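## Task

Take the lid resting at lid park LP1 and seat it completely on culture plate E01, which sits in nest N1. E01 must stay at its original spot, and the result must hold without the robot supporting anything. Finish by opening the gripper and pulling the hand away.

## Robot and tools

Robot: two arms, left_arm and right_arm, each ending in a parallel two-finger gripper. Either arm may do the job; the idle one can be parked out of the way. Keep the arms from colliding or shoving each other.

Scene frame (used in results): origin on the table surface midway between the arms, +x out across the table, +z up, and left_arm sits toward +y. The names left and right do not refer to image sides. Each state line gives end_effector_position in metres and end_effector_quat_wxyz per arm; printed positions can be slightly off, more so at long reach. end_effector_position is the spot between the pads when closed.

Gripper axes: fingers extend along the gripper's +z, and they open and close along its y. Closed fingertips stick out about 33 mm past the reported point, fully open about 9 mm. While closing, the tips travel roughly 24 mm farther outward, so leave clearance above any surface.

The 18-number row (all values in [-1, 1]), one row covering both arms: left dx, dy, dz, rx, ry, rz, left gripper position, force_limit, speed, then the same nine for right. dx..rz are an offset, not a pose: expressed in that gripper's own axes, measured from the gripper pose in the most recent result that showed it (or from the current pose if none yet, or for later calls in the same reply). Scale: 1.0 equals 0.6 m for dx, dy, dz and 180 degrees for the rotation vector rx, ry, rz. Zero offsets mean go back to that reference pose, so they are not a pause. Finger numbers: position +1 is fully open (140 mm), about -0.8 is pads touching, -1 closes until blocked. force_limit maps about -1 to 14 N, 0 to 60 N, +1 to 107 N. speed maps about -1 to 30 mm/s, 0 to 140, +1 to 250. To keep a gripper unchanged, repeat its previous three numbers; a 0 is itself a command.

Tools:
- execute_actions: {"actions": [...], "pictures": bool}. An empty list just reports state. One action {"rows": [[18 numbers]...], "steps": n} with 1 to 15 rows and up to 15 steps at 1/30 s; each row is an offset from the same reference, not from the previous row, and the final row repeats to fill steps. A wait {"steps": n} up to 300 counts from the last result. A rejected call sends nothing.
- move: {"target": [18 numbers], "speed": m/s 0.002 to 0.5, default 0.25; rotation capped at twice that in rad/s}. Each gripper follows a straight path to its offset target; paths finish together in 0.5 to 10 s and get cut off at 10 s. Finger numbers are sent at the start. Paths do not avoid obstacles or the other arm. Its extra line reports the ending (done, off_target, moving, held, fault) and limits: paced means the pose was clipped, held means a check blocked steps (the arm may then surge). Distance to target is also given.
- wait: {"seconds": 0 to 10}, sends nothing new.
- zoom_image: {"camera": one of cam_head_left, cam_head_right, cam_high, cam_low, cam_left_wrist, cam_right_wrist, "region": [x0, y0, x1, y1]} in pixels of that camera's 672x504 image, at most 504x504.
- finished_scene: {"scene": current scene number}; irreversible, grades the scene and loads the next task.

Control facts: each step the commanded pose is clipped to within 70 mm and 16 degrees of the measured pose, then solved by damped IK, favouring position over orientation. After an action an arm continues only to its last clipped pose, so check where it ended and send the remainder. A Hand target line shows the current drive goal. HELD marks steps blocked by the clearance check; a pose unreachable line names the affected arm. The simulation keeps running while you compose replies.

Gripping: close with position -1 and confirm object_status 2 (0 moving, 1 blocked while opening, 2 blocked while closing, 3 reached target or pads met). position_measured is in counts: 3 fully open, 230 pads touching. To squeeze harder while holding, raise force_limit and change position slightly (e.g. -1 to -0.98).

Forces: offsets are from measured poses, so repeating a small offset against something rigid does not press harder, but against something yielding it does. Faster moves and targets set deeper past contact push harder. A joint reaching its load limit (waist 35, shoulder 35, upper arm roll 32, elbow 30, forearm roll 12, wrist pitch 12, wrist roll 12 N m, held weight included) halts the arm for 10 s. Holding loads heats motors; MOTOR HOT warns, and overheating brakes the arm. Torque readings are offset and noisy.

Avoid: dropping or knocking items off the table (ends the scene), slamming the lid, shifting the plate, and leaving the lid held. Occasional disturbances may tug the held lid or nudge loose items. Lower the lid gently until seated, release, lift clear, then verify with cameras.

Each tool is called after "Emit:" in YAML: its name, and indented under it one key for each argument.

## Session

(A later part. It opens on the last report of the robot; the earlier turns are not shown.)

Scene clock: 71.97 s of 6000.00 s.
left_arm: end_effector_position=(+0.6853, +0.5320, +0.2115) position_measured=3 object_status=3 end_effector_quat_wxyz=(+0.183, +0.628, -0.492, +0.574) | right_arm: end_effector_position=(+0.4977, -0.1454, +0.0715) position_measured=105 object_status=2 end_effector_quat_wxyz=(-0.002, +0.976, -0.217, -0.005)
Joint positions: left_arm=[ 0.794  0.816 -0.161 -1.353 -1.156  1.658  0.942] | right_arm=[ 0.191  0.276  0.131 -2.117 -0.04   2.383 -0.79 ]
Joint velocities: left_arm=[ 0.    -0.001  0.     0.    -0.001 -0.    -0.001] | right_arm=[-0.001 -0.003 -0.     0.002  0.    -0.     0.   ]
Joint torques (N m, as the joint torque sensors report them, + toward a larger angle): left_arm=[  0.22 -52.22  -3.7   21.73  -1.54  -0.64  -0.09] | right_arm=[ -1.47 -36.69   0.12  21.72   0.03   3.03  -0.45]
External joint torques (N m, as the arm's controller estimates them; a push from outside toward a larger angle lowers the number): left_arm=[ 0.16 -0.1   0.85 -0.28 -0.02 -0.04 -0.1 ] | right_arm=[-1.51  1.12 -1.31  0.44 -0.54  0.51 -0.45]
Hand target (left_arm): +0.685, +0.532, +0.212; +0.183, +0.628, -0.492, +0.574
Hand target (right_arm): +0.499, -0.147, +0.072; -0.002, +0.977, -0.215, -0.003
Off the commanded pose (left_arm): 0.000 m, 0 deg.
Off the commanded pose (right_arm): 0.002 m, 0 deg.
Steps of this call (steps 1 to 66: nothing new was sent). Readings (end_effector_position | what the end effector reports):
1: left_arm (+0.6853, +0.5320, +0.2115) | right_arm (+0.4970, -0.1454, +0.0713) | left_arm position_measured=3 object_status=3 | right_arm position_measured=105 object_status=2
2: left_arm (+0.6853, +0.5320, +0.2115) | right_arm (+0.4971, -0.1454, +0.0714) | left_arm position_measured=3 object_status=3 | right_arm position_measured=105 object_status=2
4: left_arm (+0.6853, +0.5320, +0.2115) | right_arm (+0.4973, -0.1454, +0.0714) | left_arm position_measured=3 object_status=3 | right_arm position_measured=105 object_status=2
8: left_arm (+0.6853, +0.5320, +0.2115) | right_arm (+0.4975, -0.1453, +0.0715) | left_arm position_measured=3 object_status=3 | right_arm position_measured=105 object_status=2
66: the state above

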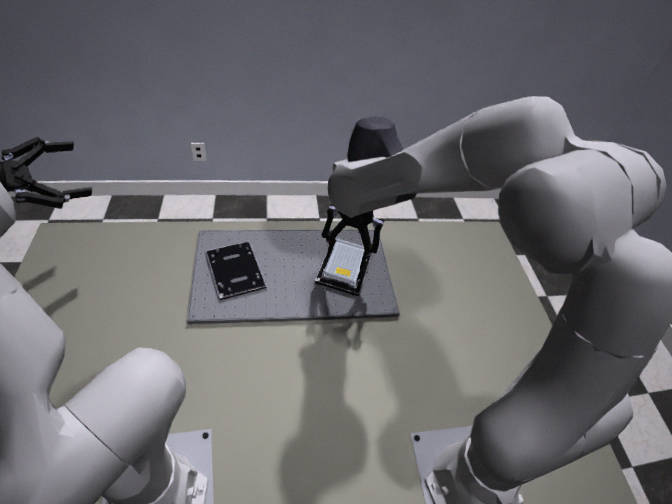

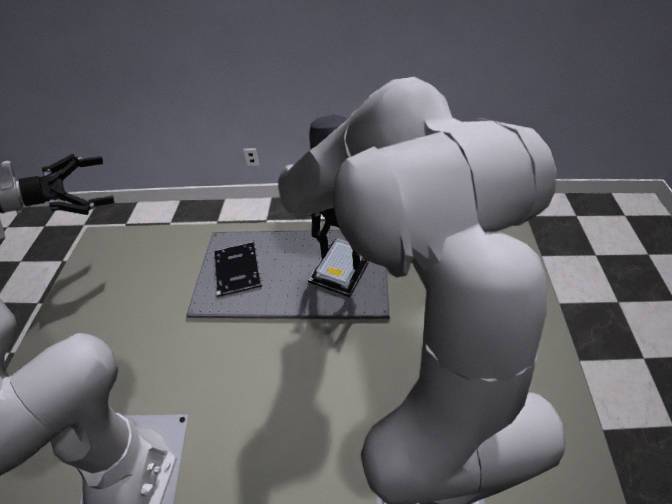

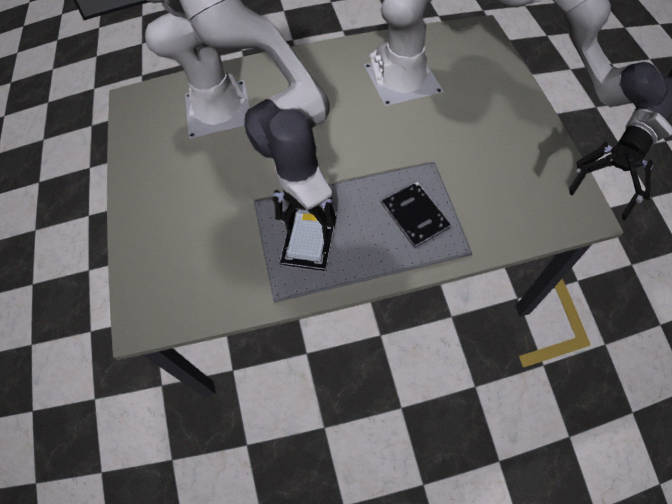

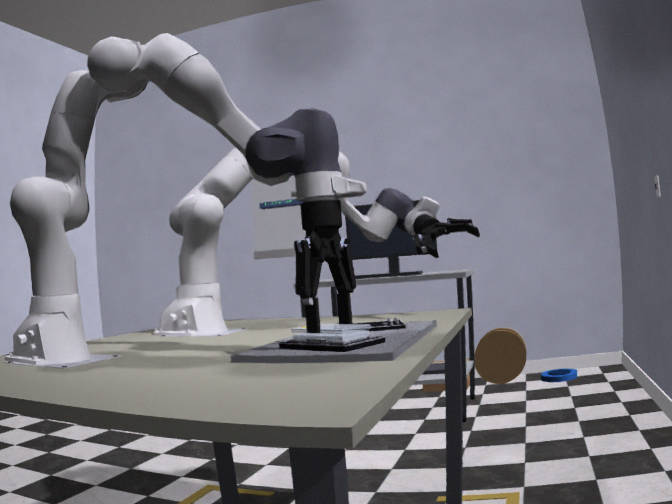

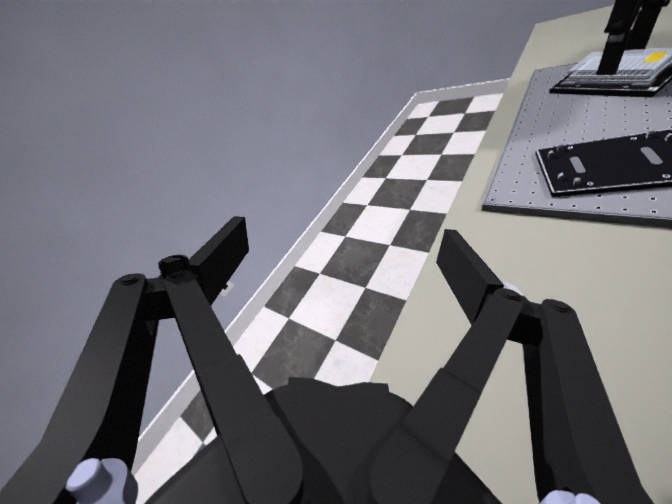

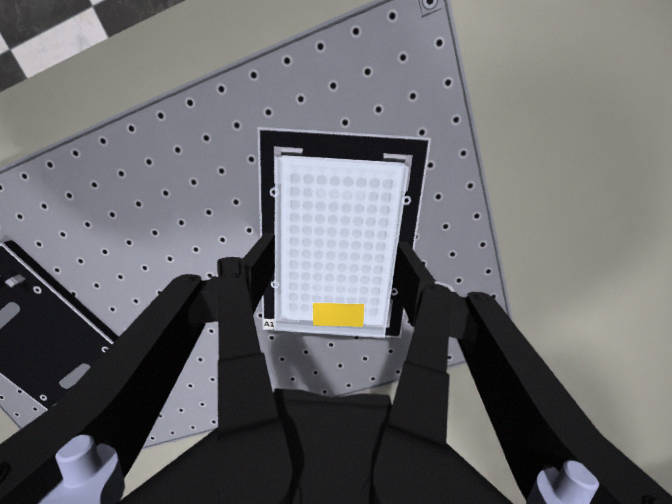

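Emit:
execute_actions:
  actions:
    - {"rows": [[0,0,0,0,0,0,1,0,0,0.0048,0.0035,0.001,0,0.002,-0.0035,-1,0,-0.8]], "steps": 15}
  pictures: false

Emit:
execute_actions:
  actions:
    - {"steps": 12}

Emit:
zoom_image:
  camera: "cam_right_wrist"
  region: [255, 130, 435, 220]

Emit:
zoom_image:
  camera: "cam_right_wrist"
  region: [255, 265, 415, 350]

Scene clock: 79.40 s of 6000.00 s.
left_arm: end_effector_position=(+0.6853, +0.5320, +0.2115) position_measured=3 object_status=3 end_effector_quat_wxyz=(+0.183, +0.628, -0.492, +0.574) | right_arm: end_effector_position=(+0.4985, -0.1464, +0.0712) position_measured=105 object_status=2 end_effector_quat_wxyz=(-0.001, +0.977, -0.215, -0.003)
Joint positions: left_arm=[ 0.794  0.816 -0.161 -1.353 -1.156  1.658  0.942] | right_arm=[ 0.19   0.276  0.131 -2.119 -0.044  2.388 -0.794]
Joint velocities: left_arm=[ 0.002  0.001  0.    -0.     0.001 -0.     0.   ] | right_arm=[-0.     0.    -0.002 -0.    -0.001  0.002 -0.004]
Joint torques (N m, as the joint torque sensors report them, + toward a larger angle): left_arm=[  0.34 -52.04  -3.5   21.27  -1.57  -0.64  -0.02] | right_arm=[ -1.44 -35.83   0.2   21.82   0.02   3.04  -0.43]
External joint torques (N m, as the arm's controller estimates them; a push from outside toward a larger angle lowers the number): left_arm=[ 0.07  0.06  0.92 -0.74 -0.05 -0.05 -0.02] | right_arm=[-1.4   1.85 -1.16  0.62 -0.55  0.52 -0.43]
Hand target (left_arm): +0.685, +0.532, +0.212; +0.183, +0.628, -0.492, +0.574
Hand target (right_arm): +0.499, -0.148, +0.071; -0.001, +0.977, -0.212, -0.002
Off the commanded pose (left_arm): 0.000 m, 0 deg.
Off the commanded pose (right_arm): 0.002 m, 0 deg.
Steps of this call (steps 1 to 90: nothing new was sent; then 3.93 s passed at rest; steps 91 to 105: all 15 steps of this action). Readings (end_effector_position | what the end effector reports):
91: left_arm (+0.6853, +0.5320, +0.2115) | right_arm (+0.4978, -0.1455, +0.0715) | left_arm position_measured=3 object_status=3 | right_arm position_measured=105 object_status=2
92: left_arm (+0.6853, +0.5320, +0.2115) | right_arm (+0.4978, -0.1457, +0.0713) | left_arm position_measured=3 object_status=3 | right_arm position_measured=105 object_status=2
94: left_arm (+0.6853, +0.5320, +0.2115) | right_arm (+0.4979, -0.1459, +0.0712) | left_arm position_measured=3 object_status=3 | right_arm position_measured=105 object_status=2
98: left_arm (+0.6853, +0.5320, +0.2115) | right_arm (+0.4982, -0.1462, +0.0711) | left_arm position_measured=3 object_status=3 | right_arm position_measured=105 object_status=2
105: the state above

Scene clock: 79.80 s of 6000.00 s.
left_arm: end_effector_position=(+0.6853, +0.5320, +0.2115) position_measured=3 object_status=3 end_effector_quat_wxyz=(+0.183, +0.628, -0.492, +0.574) | right_arm: end_effector_position=(+0.4986, -0.1464, +0.0711) position_measured=105 object_status=2 end_effector_quat_wxyz=(-0.001, +0.977, -0.214, -0.003)
Joint positions: left_arm=[ 0.794  0.816 -0.161 -1.353 -1.156  1.658  0.942] | right_arm=[ 0.19   0.276  0.131 -2.119 -0.044  2.388 -0.795]
Joint velocities: left_arm=[ 0.002 -0.    -0.    -0.001 -0.     0.    -0.003] | right_arm=[ 0.     0.001  0.001  0.    -0.001  0.001 -0.001]
Joint torques (N m, as the joint torque sensors report them, + toward a larger angle): left_arm=[  0.27 -52.28  -3.61  21.57  -1.57  -0.63  -0.03] | right_arm=[ -1.62 -35.56   0.27  21.59   0.01   3.01  -0.49]
External joint torques (N m, as the arm's controller estimates them; a push from outside toward a larger angle lowers the number): left_arm=[ 0.1  -0.3   0.86 -0.37 -0.06 -0.04 -0.04] | right_arm=[-1.65  2.02 -1.15  0.45 -0.56  0.5  -0.49]
Hand target (left_arm): +0.685, +0.532, +0.212; +0.183, +0.628, -0.492, +0.574
Hand target (right_arm): +0.499, -0.148, +0.071; -0.001, +0.977, -0.212, -0.002
Off the commanded pose (left_arm): 0.000 m, 0 deg.
Off the commanded pose (right_arm): 0.002 m, 0 deg.
Steps of this call (steps 1 to 12: nothing new was sent). Readings (end_effector_position | what the end effector reports):
1: left_arm (+0.6853, +0.5320, +0.2115) | right_arm (+0.4985, -0.1464, +0.0712) | left_arm position_measured=3 object_status=3 | right_arm position_measured=105 object_status=2
2: left_arm (+0.6853, +0.5320, +0.2115) | right_arm (+0.4985, -0.1464, +0.0712) | left_arm position_measured=3 object_status=3 | right_arm position_measured=105 object_status=2
4: left_arm (+0.6853, +0.5320, +0.2115) | right_arm (+0.4985, -0.1464, +0.0712) | left_arm position_measured=3 object_status=3 | right_arm position_measured=105 object_status=2
8: left_arm (+0.6853, +0.5320, +0.2115) | right_arm (+0.4986, -0.1464, +0.0711) | left_arm position_measured=3 object_status=3 | right_arm position_measured=105 object_status=2
12: the state above

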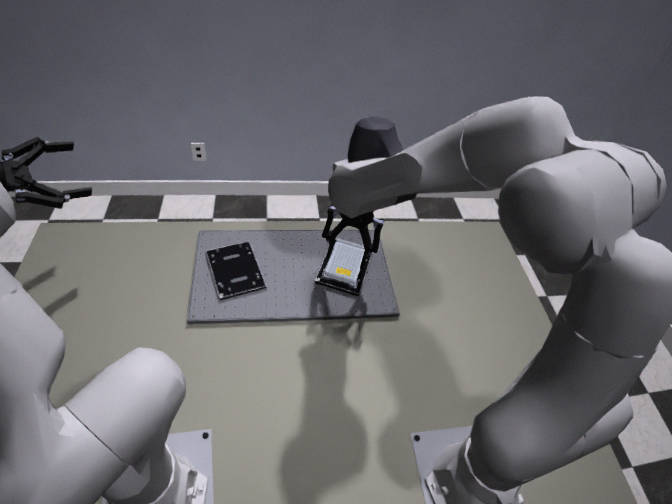

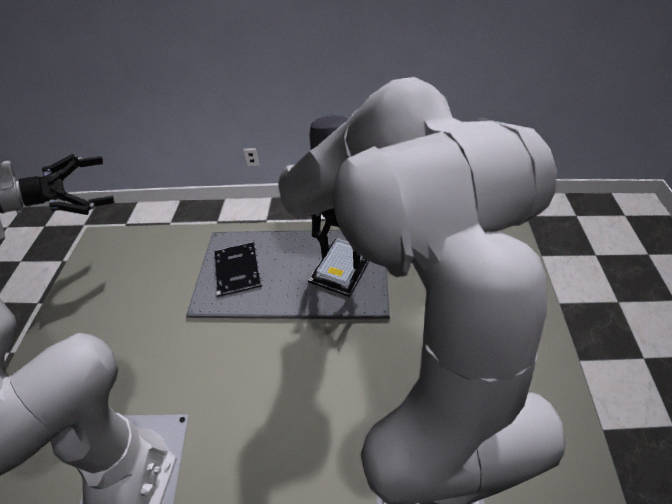

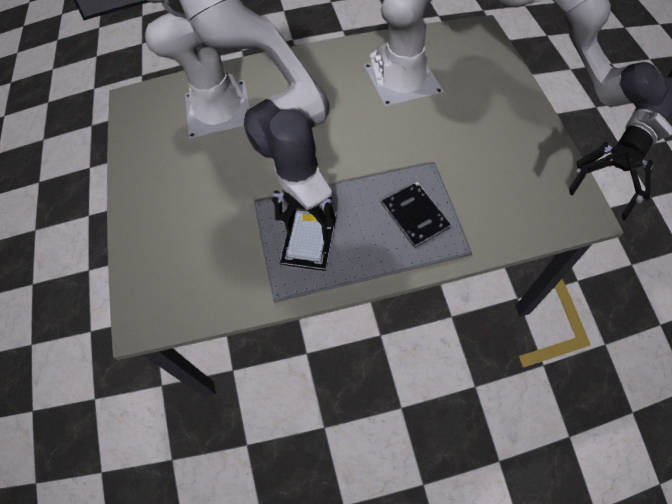

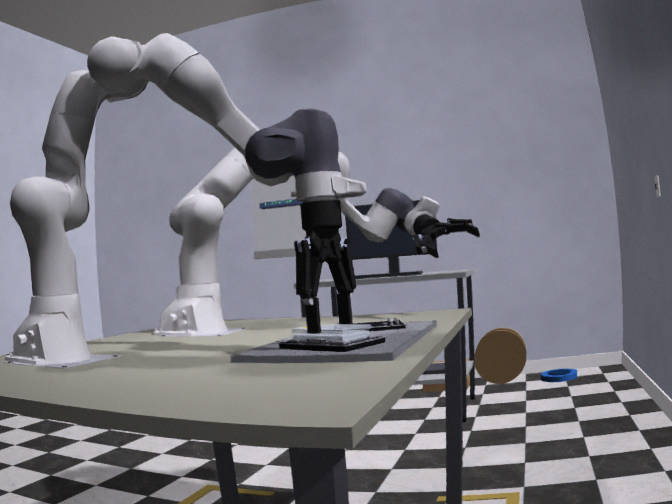

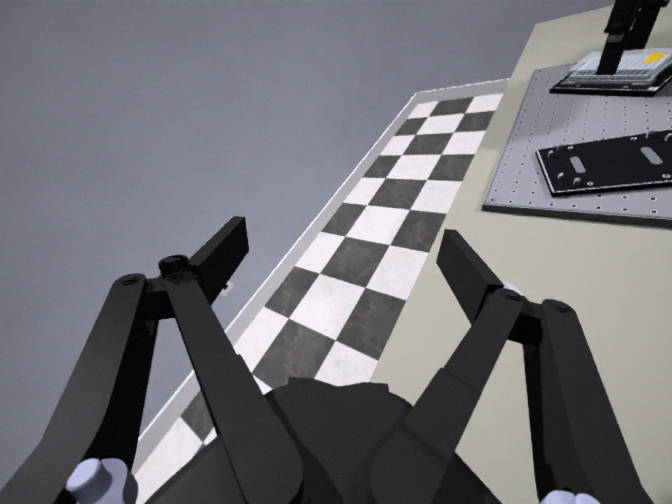

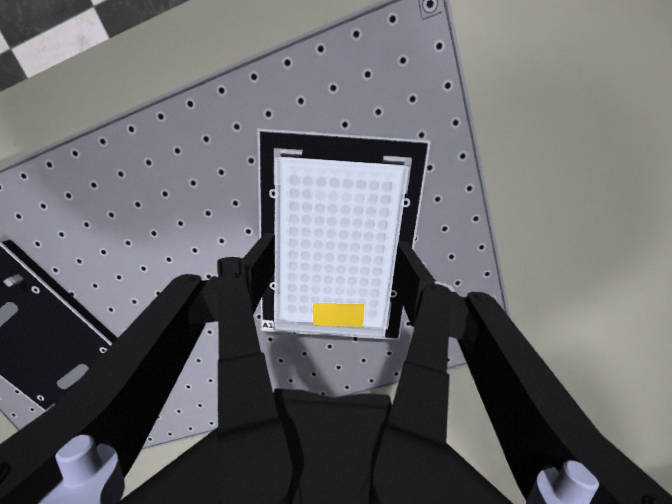

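Region (255, 130, 435, 220) of cam_right_wrist's 672x504 image, scaled by 2.800, with more detail than that image has.

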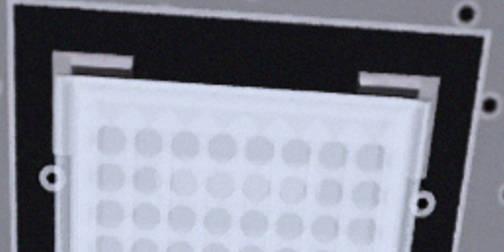

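Region (255, 265, 415, 350) of cam_right_wrist's 672x504 image, scaled by 3.150, with more detail than that image has; it fills the top 268 rows of this view, and the rest is white.

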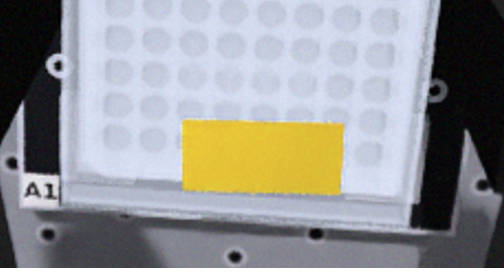

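Emit:
execute_actions:
  actions: []

Scene clock: 85.67 s of 6000.00 s.
left_arm: end_effector_position=(+0.6853, +0.5320, +0.2115) position_measured=3 object_status=3 end_effector_quat_wxyz=(+0.183, +0.628, -0.492, +0.574) | right_arm: end_effector_position=(+0.4986, -0.1465, +0.0711) position_measured=105 object_status=2 end_effector_quat_wxyz=(-0.001, +0.977, -0.214, -0.003)
Joint positions: left_arm=[ 0.794  0.816 -0.161 -1.353 -1.156  1.658  0.942] | right_arm=[ 0.19   0.276  0.131 -2.119 -0.044  2.388 -0.795]
Joint velocities: left_arm=[ 0.001 -0.    -0.001 -0.001  0.    -0.     0.001] | right_arm=[ 0.002 -0.001  0.     0.     0.     0.001  0.   ]
Joint torques (N m, as the joint torque sensors report them, + toward a larger angle): left_arm=[  0.25 -52.22  -3.66  21.29  -1.59  -0.6   -0.02] | right_arm=[ -1.45 -35.67   0.24  21.72   0.02   3.    -0.42]
External joint torques (N m, as the arm's controller estimates them; a push from outside toward a larger angle lowers the number): left_arm=[ 0.21 -0.11  0.91 -0.7  -0.06  0.   -0.03] | right_arm=[-1.54  2.11 -1.23  0.48 -0.55  0.48 -0.42]
Hand target (left_arm): +0.685, +0.532, +0.212; +0.183, +0.628, -0.492, +0.574
Hand target (right_arm): +0.499, -0.148, +0.071; -0.001, +0.977, -0.212, -0.002
Off the commanded pose (left_arm): 0.000 m, 0 deg.
Off the commanded pose (right_arm): 0.002 m, 0 deg.
Steps of this call (steps 1 to 90: nothing new was sent; then 2.87 s passed at rest). Readings (end_effector_position | what the end effector reports):
1: left_arm (+0.6853, +0.5320, +0.2115) | right_arm (+0.4986, -0.1464, +0.0711) | left_arm position_measured=3 object_status=3 | right_arm position_measured=105 object_status=2
2: left_arm (+0.6853, +0.5320, +0.2115) | right_arm (+0.4986, -0.1464, +0.0711) | left_arm position_measured=3 object_status=3 | right_arm position_measured=105 object_status=2
4: left_arm (+0.6853, +0.5320, +0.2115) | right_arm (+0.4986, -0.1464, +0.0711) | left_arm position_measured=3 object_status=3 | right_arm position_measured=105 object_status=2
8: left_arm (+0.6853, +0.5320, +0.2115) | right_arm (+0.4986, -0.1464, +0.0711) | left_arm position_measured=3 object_status=3 | right_arm position_measured=105 object_status=2
90: the state above

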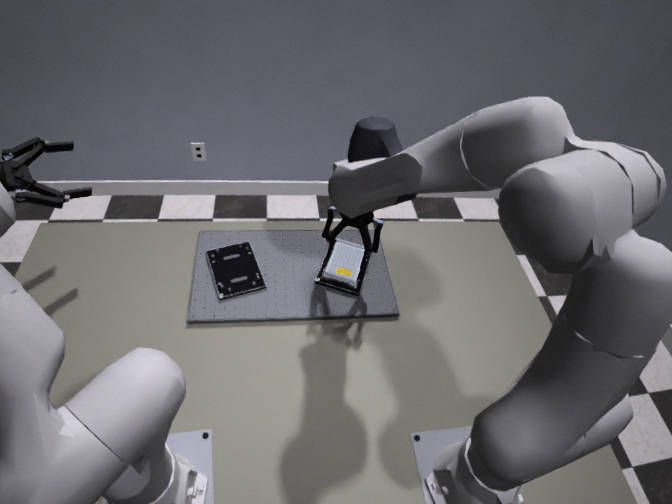

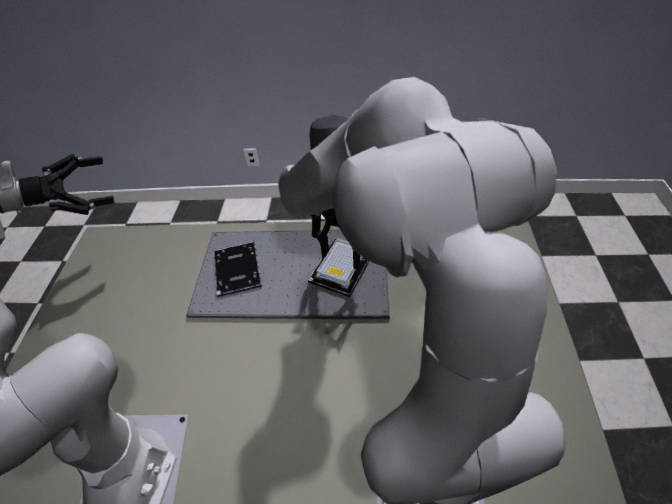

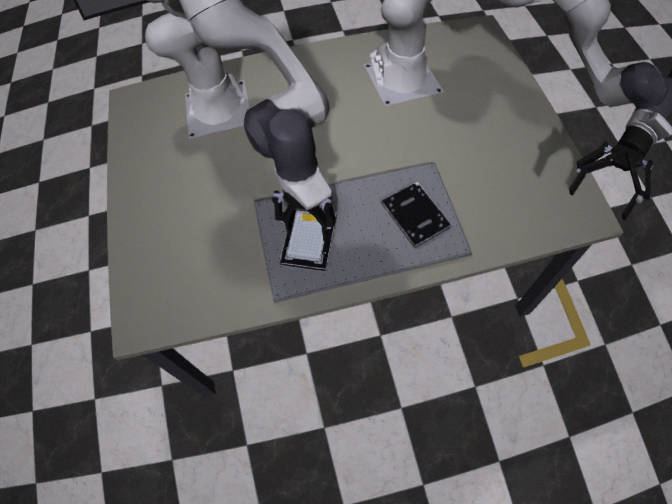

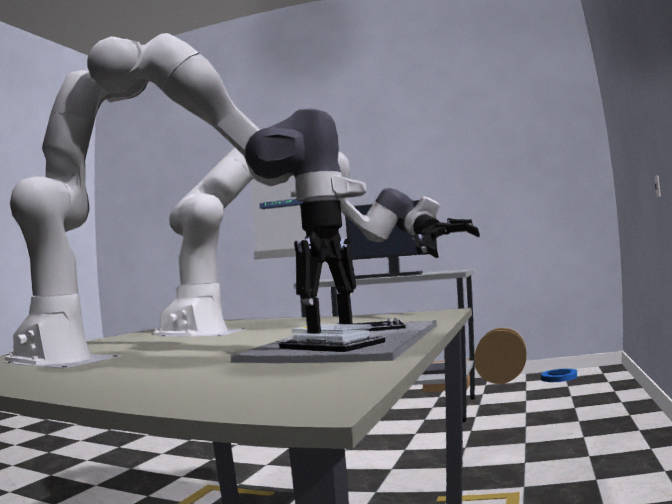

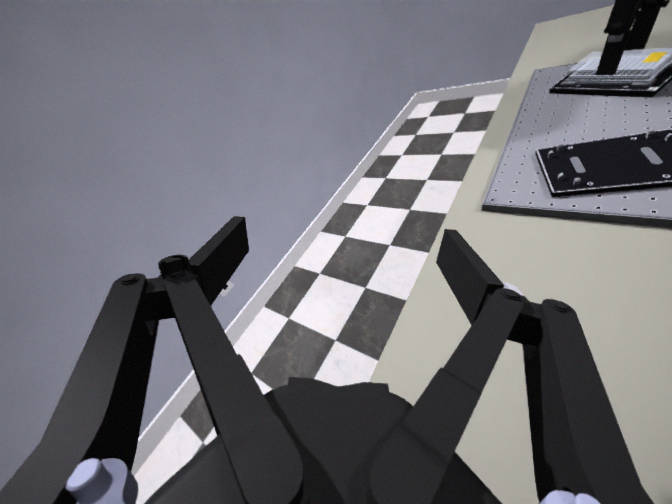

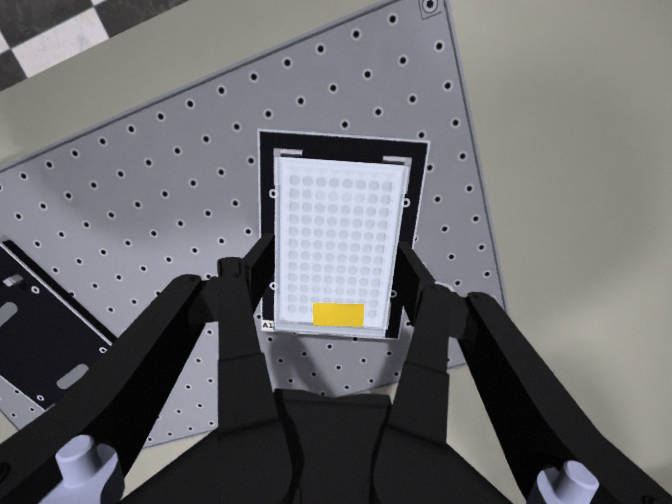

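Emit:
zoom_image:
  camera: "cam_low"
  region: [270, 295, 400, 355]

Emit:
zoom_image:
  camera: "cam_left_wrist"
  region: [530, 20, 672, 110]

Region (270, 295, 400, 355) of cam_low's 672x504 image, scaled by 3.877, with more detail than that image has; it fills the top 233 rows of this view, and the rest is white.

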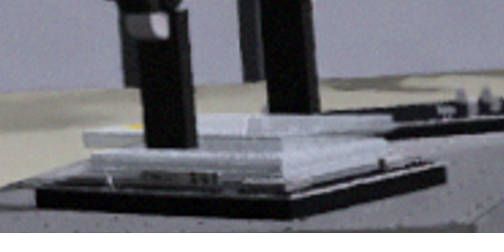

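Region (530, 20, 672, 110) of cam_left_wrist's 672x504 image, scaled by 3.549, with more detail than that image has; it fills the top 319 rows of this view, and the rest is white.

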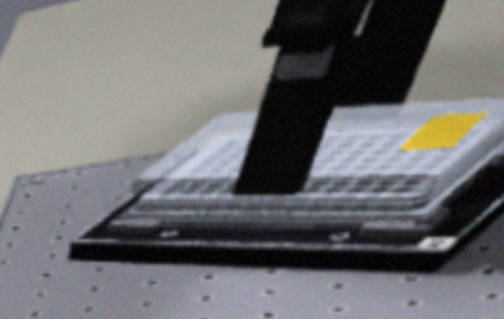

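Emit:
move:
  target: [0,0,0,0,0,0,1,0,0, 0.0012,0.0005,0.008,0,0,0,-1,0,-0.8]
  speed: 0.008

Scene clock: 91.73 s of 6000.00 s.
left_arm: end_effector_position=(+0.6853, +0.5320, +0.2115) position_measured=3 object_status=3 end_effector_quat_wxyz=(+0.183, +0.628, -0.492, +0.574) | right_arm: end_effector_position=(+0.4984, -0.1462, +0.0671) position_measured=105 object_status=2 end_effector_quat_wxyz=(-0.001, +0.977, -0.214, -0.004)
Joint positions: left_arm=[ 0.794  0.816 -0.161 -1.353 -1.156  1.658  0.942] | right_arm=[ 0.19   0.284  0.131 -2.119 -0.044  2.394 -0.795]
Joint velocities: left_arm=[-0.     0.     0.    -0.001  0.     0.    -0.001] | right_arm=[-0.001 -0.002  0.    -0.001 -0.001  0.004  0.001]
Joint torques (N m, as the joint torque sensors report them, + toward a larger angle): left_arm=[ -0.04 -51.93  -3.78  20.87  -1.55  -0.59  -0.04] | right_arm=[ -0.31 -34.91   0.08  22.2    0.04   2.99  -0.12]
External joint torques (N m, as the arm's controller estimates them; a push from outside toward a larger angle lowers the number): left_arm=[-0.1   0.06  0.75 -1.05 -0.03  0.01 -0.04] | right_arm=[-0.26  3.09 -1.31  1.01 -0.52  0.47 -0.12]
Hand target (left_arm): +0.685, +0.532, +0.212; +0.183, +0.628, -0.492, +0.574
Hand target (right_arm): +0.499, -0.147, +0.066; -0.001, +0.977, -0.214, -0.003
Off the commanded pose (left_arm): 0.000 m, 0 deg.
Off the commanded pose (right_arm): 0.001 m, 0 deg.
After step 90, 2.23 s passed at rest.
move: done

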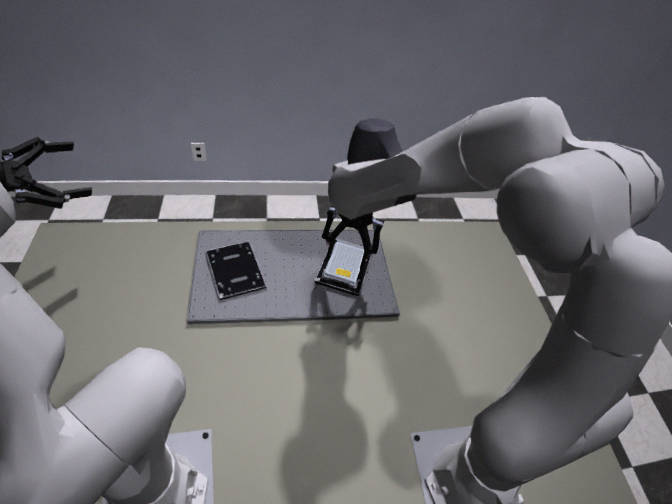

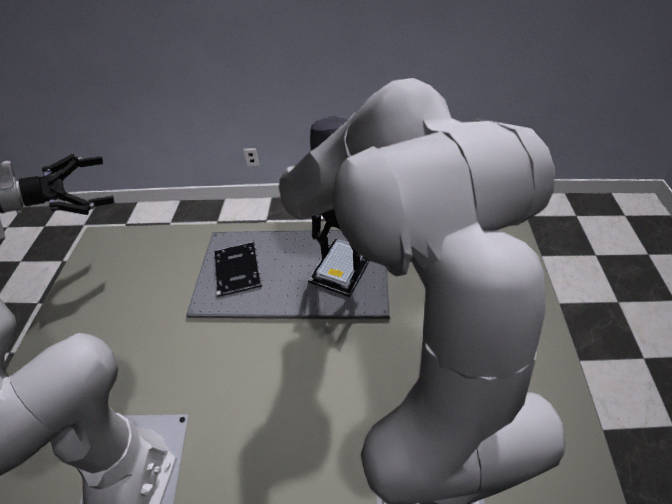

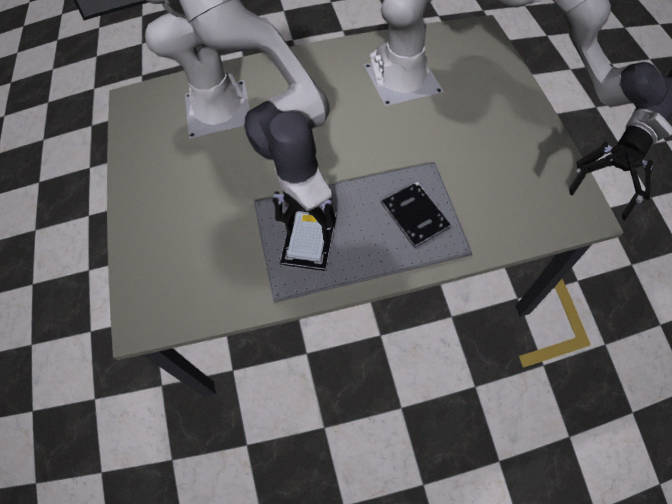

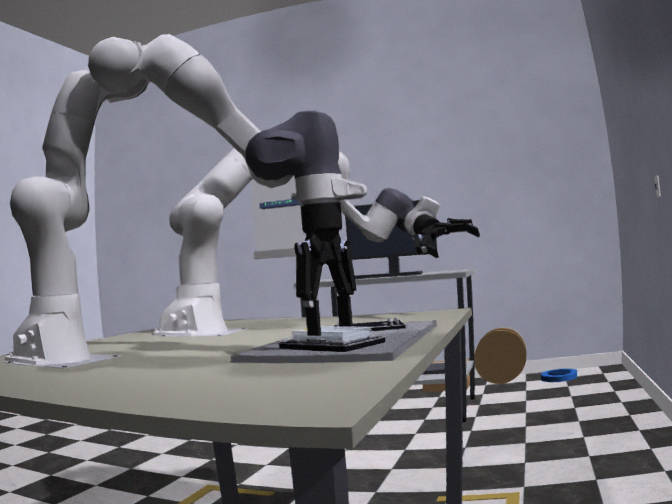

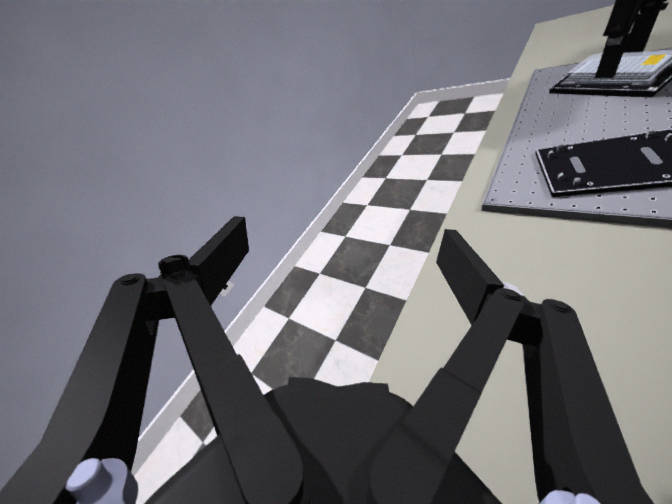

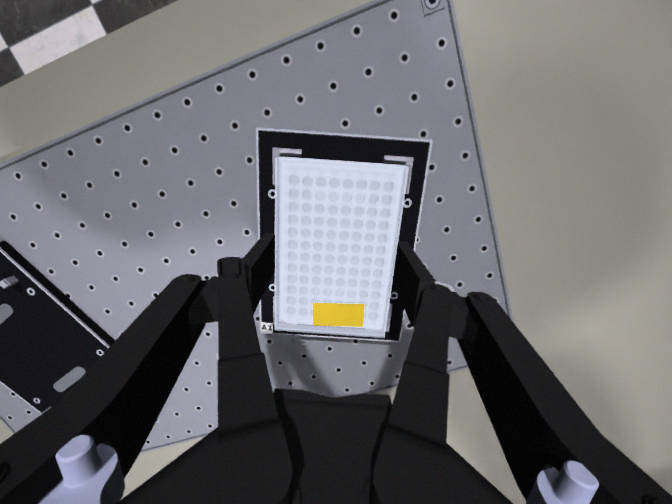

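Emit:
zoom_image:
  camera: "cam_low"
  region: [270, 295, 400, 355]

Emit:
zoom_image:
  camera: "cam_right_wrist"
  region: [255, 130, 435, 220]

Emit:
zoom_image:
  camera: "cam_right_wrist"
  region: [255, 265, 415, 350]

Region (270, 295, 400, 355) of cam_low's 672x504 image, scaled by 3.877, with more detail than that image has; it fills the top 233 rows of this view, and the rest is white.

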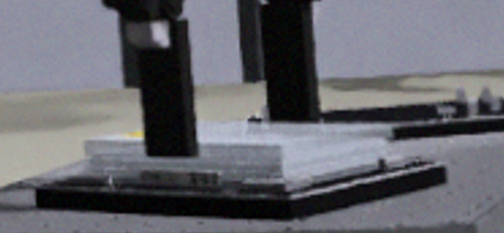

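Region (255, 130, 435, 220) of cam_right_wrist's 672x504 image, scaled by 2.800, with more detail than that image has.

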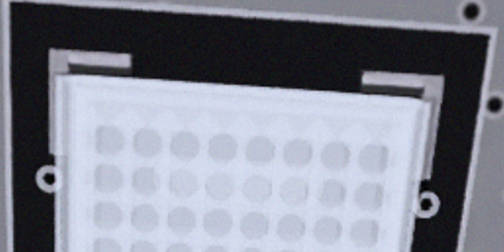

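Region (255, 265, 415, 350) of cam_right_wrist's 672x504 image, scaled by 3.150, with more detail than that image has; it fills the top 268 rows of this view, and the rest is white.

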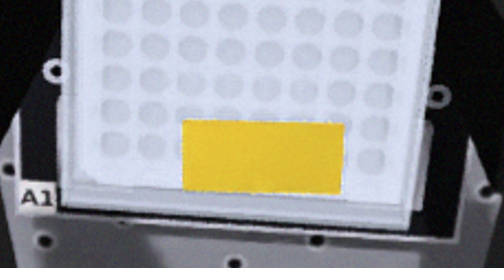

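Emit:
move:
  target: [0,0,0,0,0,0,1,0,0, 0.0015,0.0005,0.008,0,0,0,-1,0,-0.8]
  speed: 0.006

Scene clock: 99.17 s of 6000.00 s.
left_arm: end_effector_position=(+0.6853, +0.5320, +0.2115) position_measured=3 object_status=3 end_effector_quat_wxyz=(+0.183, +0.628, -0.492, +0.574) | right_arm: end_effector_position=(+0.4980, -0.1460, +0.0628) position_measured=105 object_status=2 end_effector_quat_wxyz=(-0.001, +0.977, -0.214, -0.005)
Joint positions: left_arm=[ 0.794  0.816 -0.161 -1.353 -1.156  1.658  0.942] | right_arm=[ 0.19   0.292  0.131 -2.119 -0.044  2.401 -0.795]
Joint velocities: left_arm=[ 0.001  0.001  0.001 -0.     0.001  0.    -0.001] | right_arm=[ 0.001  0.001 -0.001 -0.001 -0.001  0.004  0.   ]
Joint torques (N m, as the joint torque sensors report them, + toward a larger angle): left_arm=[  0.1  -52.07  -3.01  21.46  -1.53  -0.65  -0.01] | right_arm=[ -0.54 -35.18   0.38  22.27   0.01   2.98  -0.15]
External joint torques (N m, as the arm's controller estimates them; a push from outside toward a larger angle lowers the number): left_arm=[-0.08 -0.02  1.45 -0.5  -0.01 -0.06 -0.02] | right_arm=[-0.52  2.81 -1.06  1.29 -0.54  0.48 -0.14]
Hand target (left_arm): +0.685, +0.532, +0.212; +0.183, +0.628, -0.492, +0.574
Hand target (right_arm): +0.499, -0.147, +0.062; -0.001, +0.977, -0.214, -0.004
Off the commanded pose (left_arm): 0.000 m, 0 deg.
Off the commanded pose (right_arm): 0.001 m, 0 deg.
After step 90, 3.40 s passed at rest.
move: done

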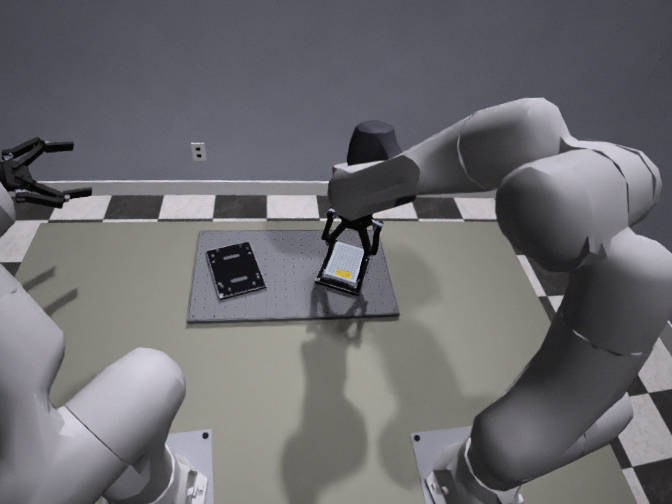

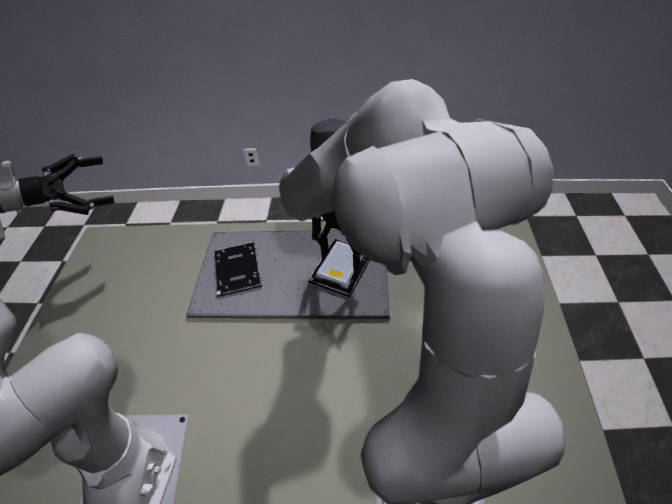

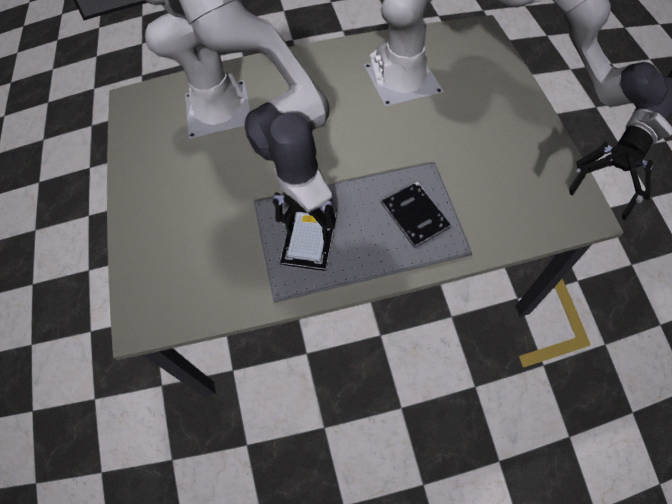

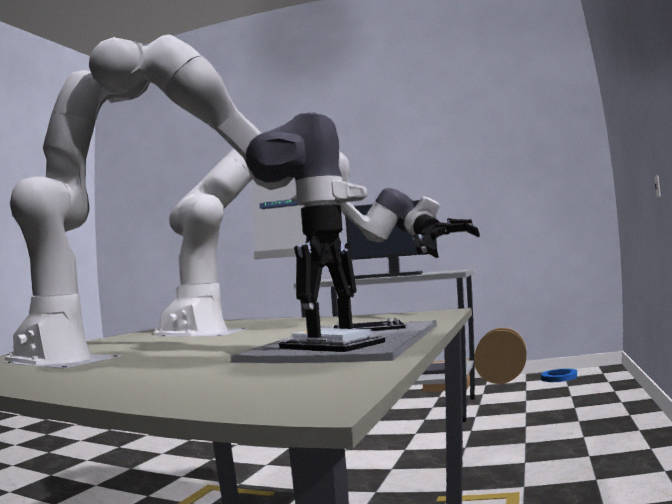

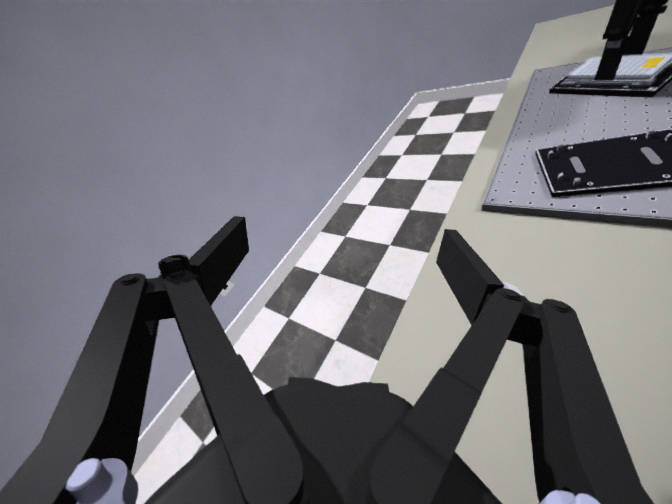

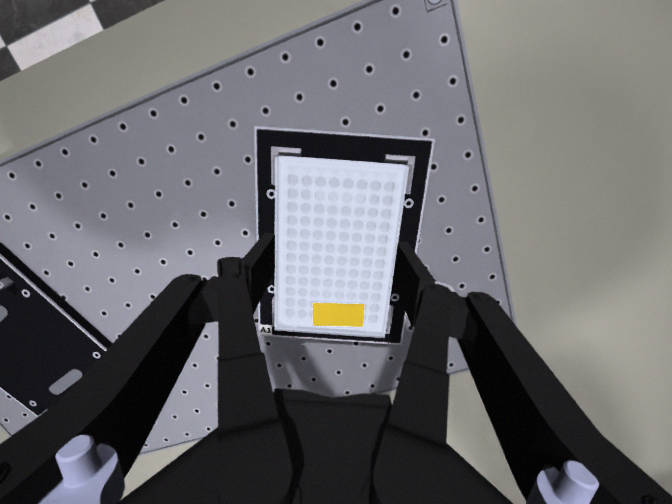

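Emit:
zoom_image:
  camera: "cam_low"
  region: [270, 295, 400, 355]

Emit:
zoom_image:
  camera: "cam_right_wrist"
  region: [255, 130, 435, 220]

Emit:
zoom_image:
  camera: "cam_left_wrist"
  region: [530, 20, 672, 110]

Region (270, 295, 400, 355) of cam_low's 672x504 image, scaled by 3.877, with more detail than that image has; it fills the top 233 rows of this view, and the rest is white.

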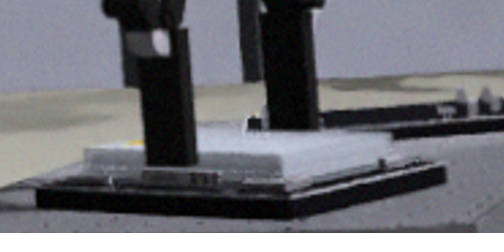

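Region (255, 130, 435, 220) of cam_right_wrist's 672x504 image, scaled by 2.800, with more detail than that image has.

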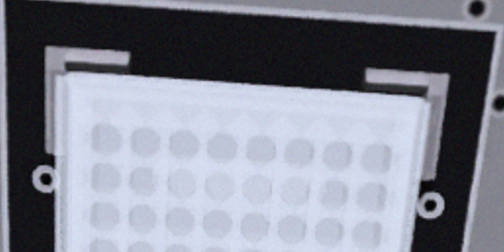

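Region (530, 20, 672, 110) of cam_left_wrist's 672x504 image, scaled by 3.549, with more detail than that image has; it fills the top 319 rows of this view, and the rest is white.

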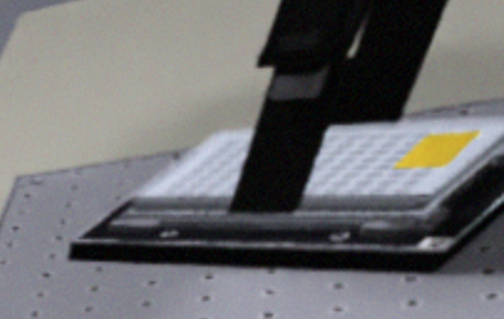

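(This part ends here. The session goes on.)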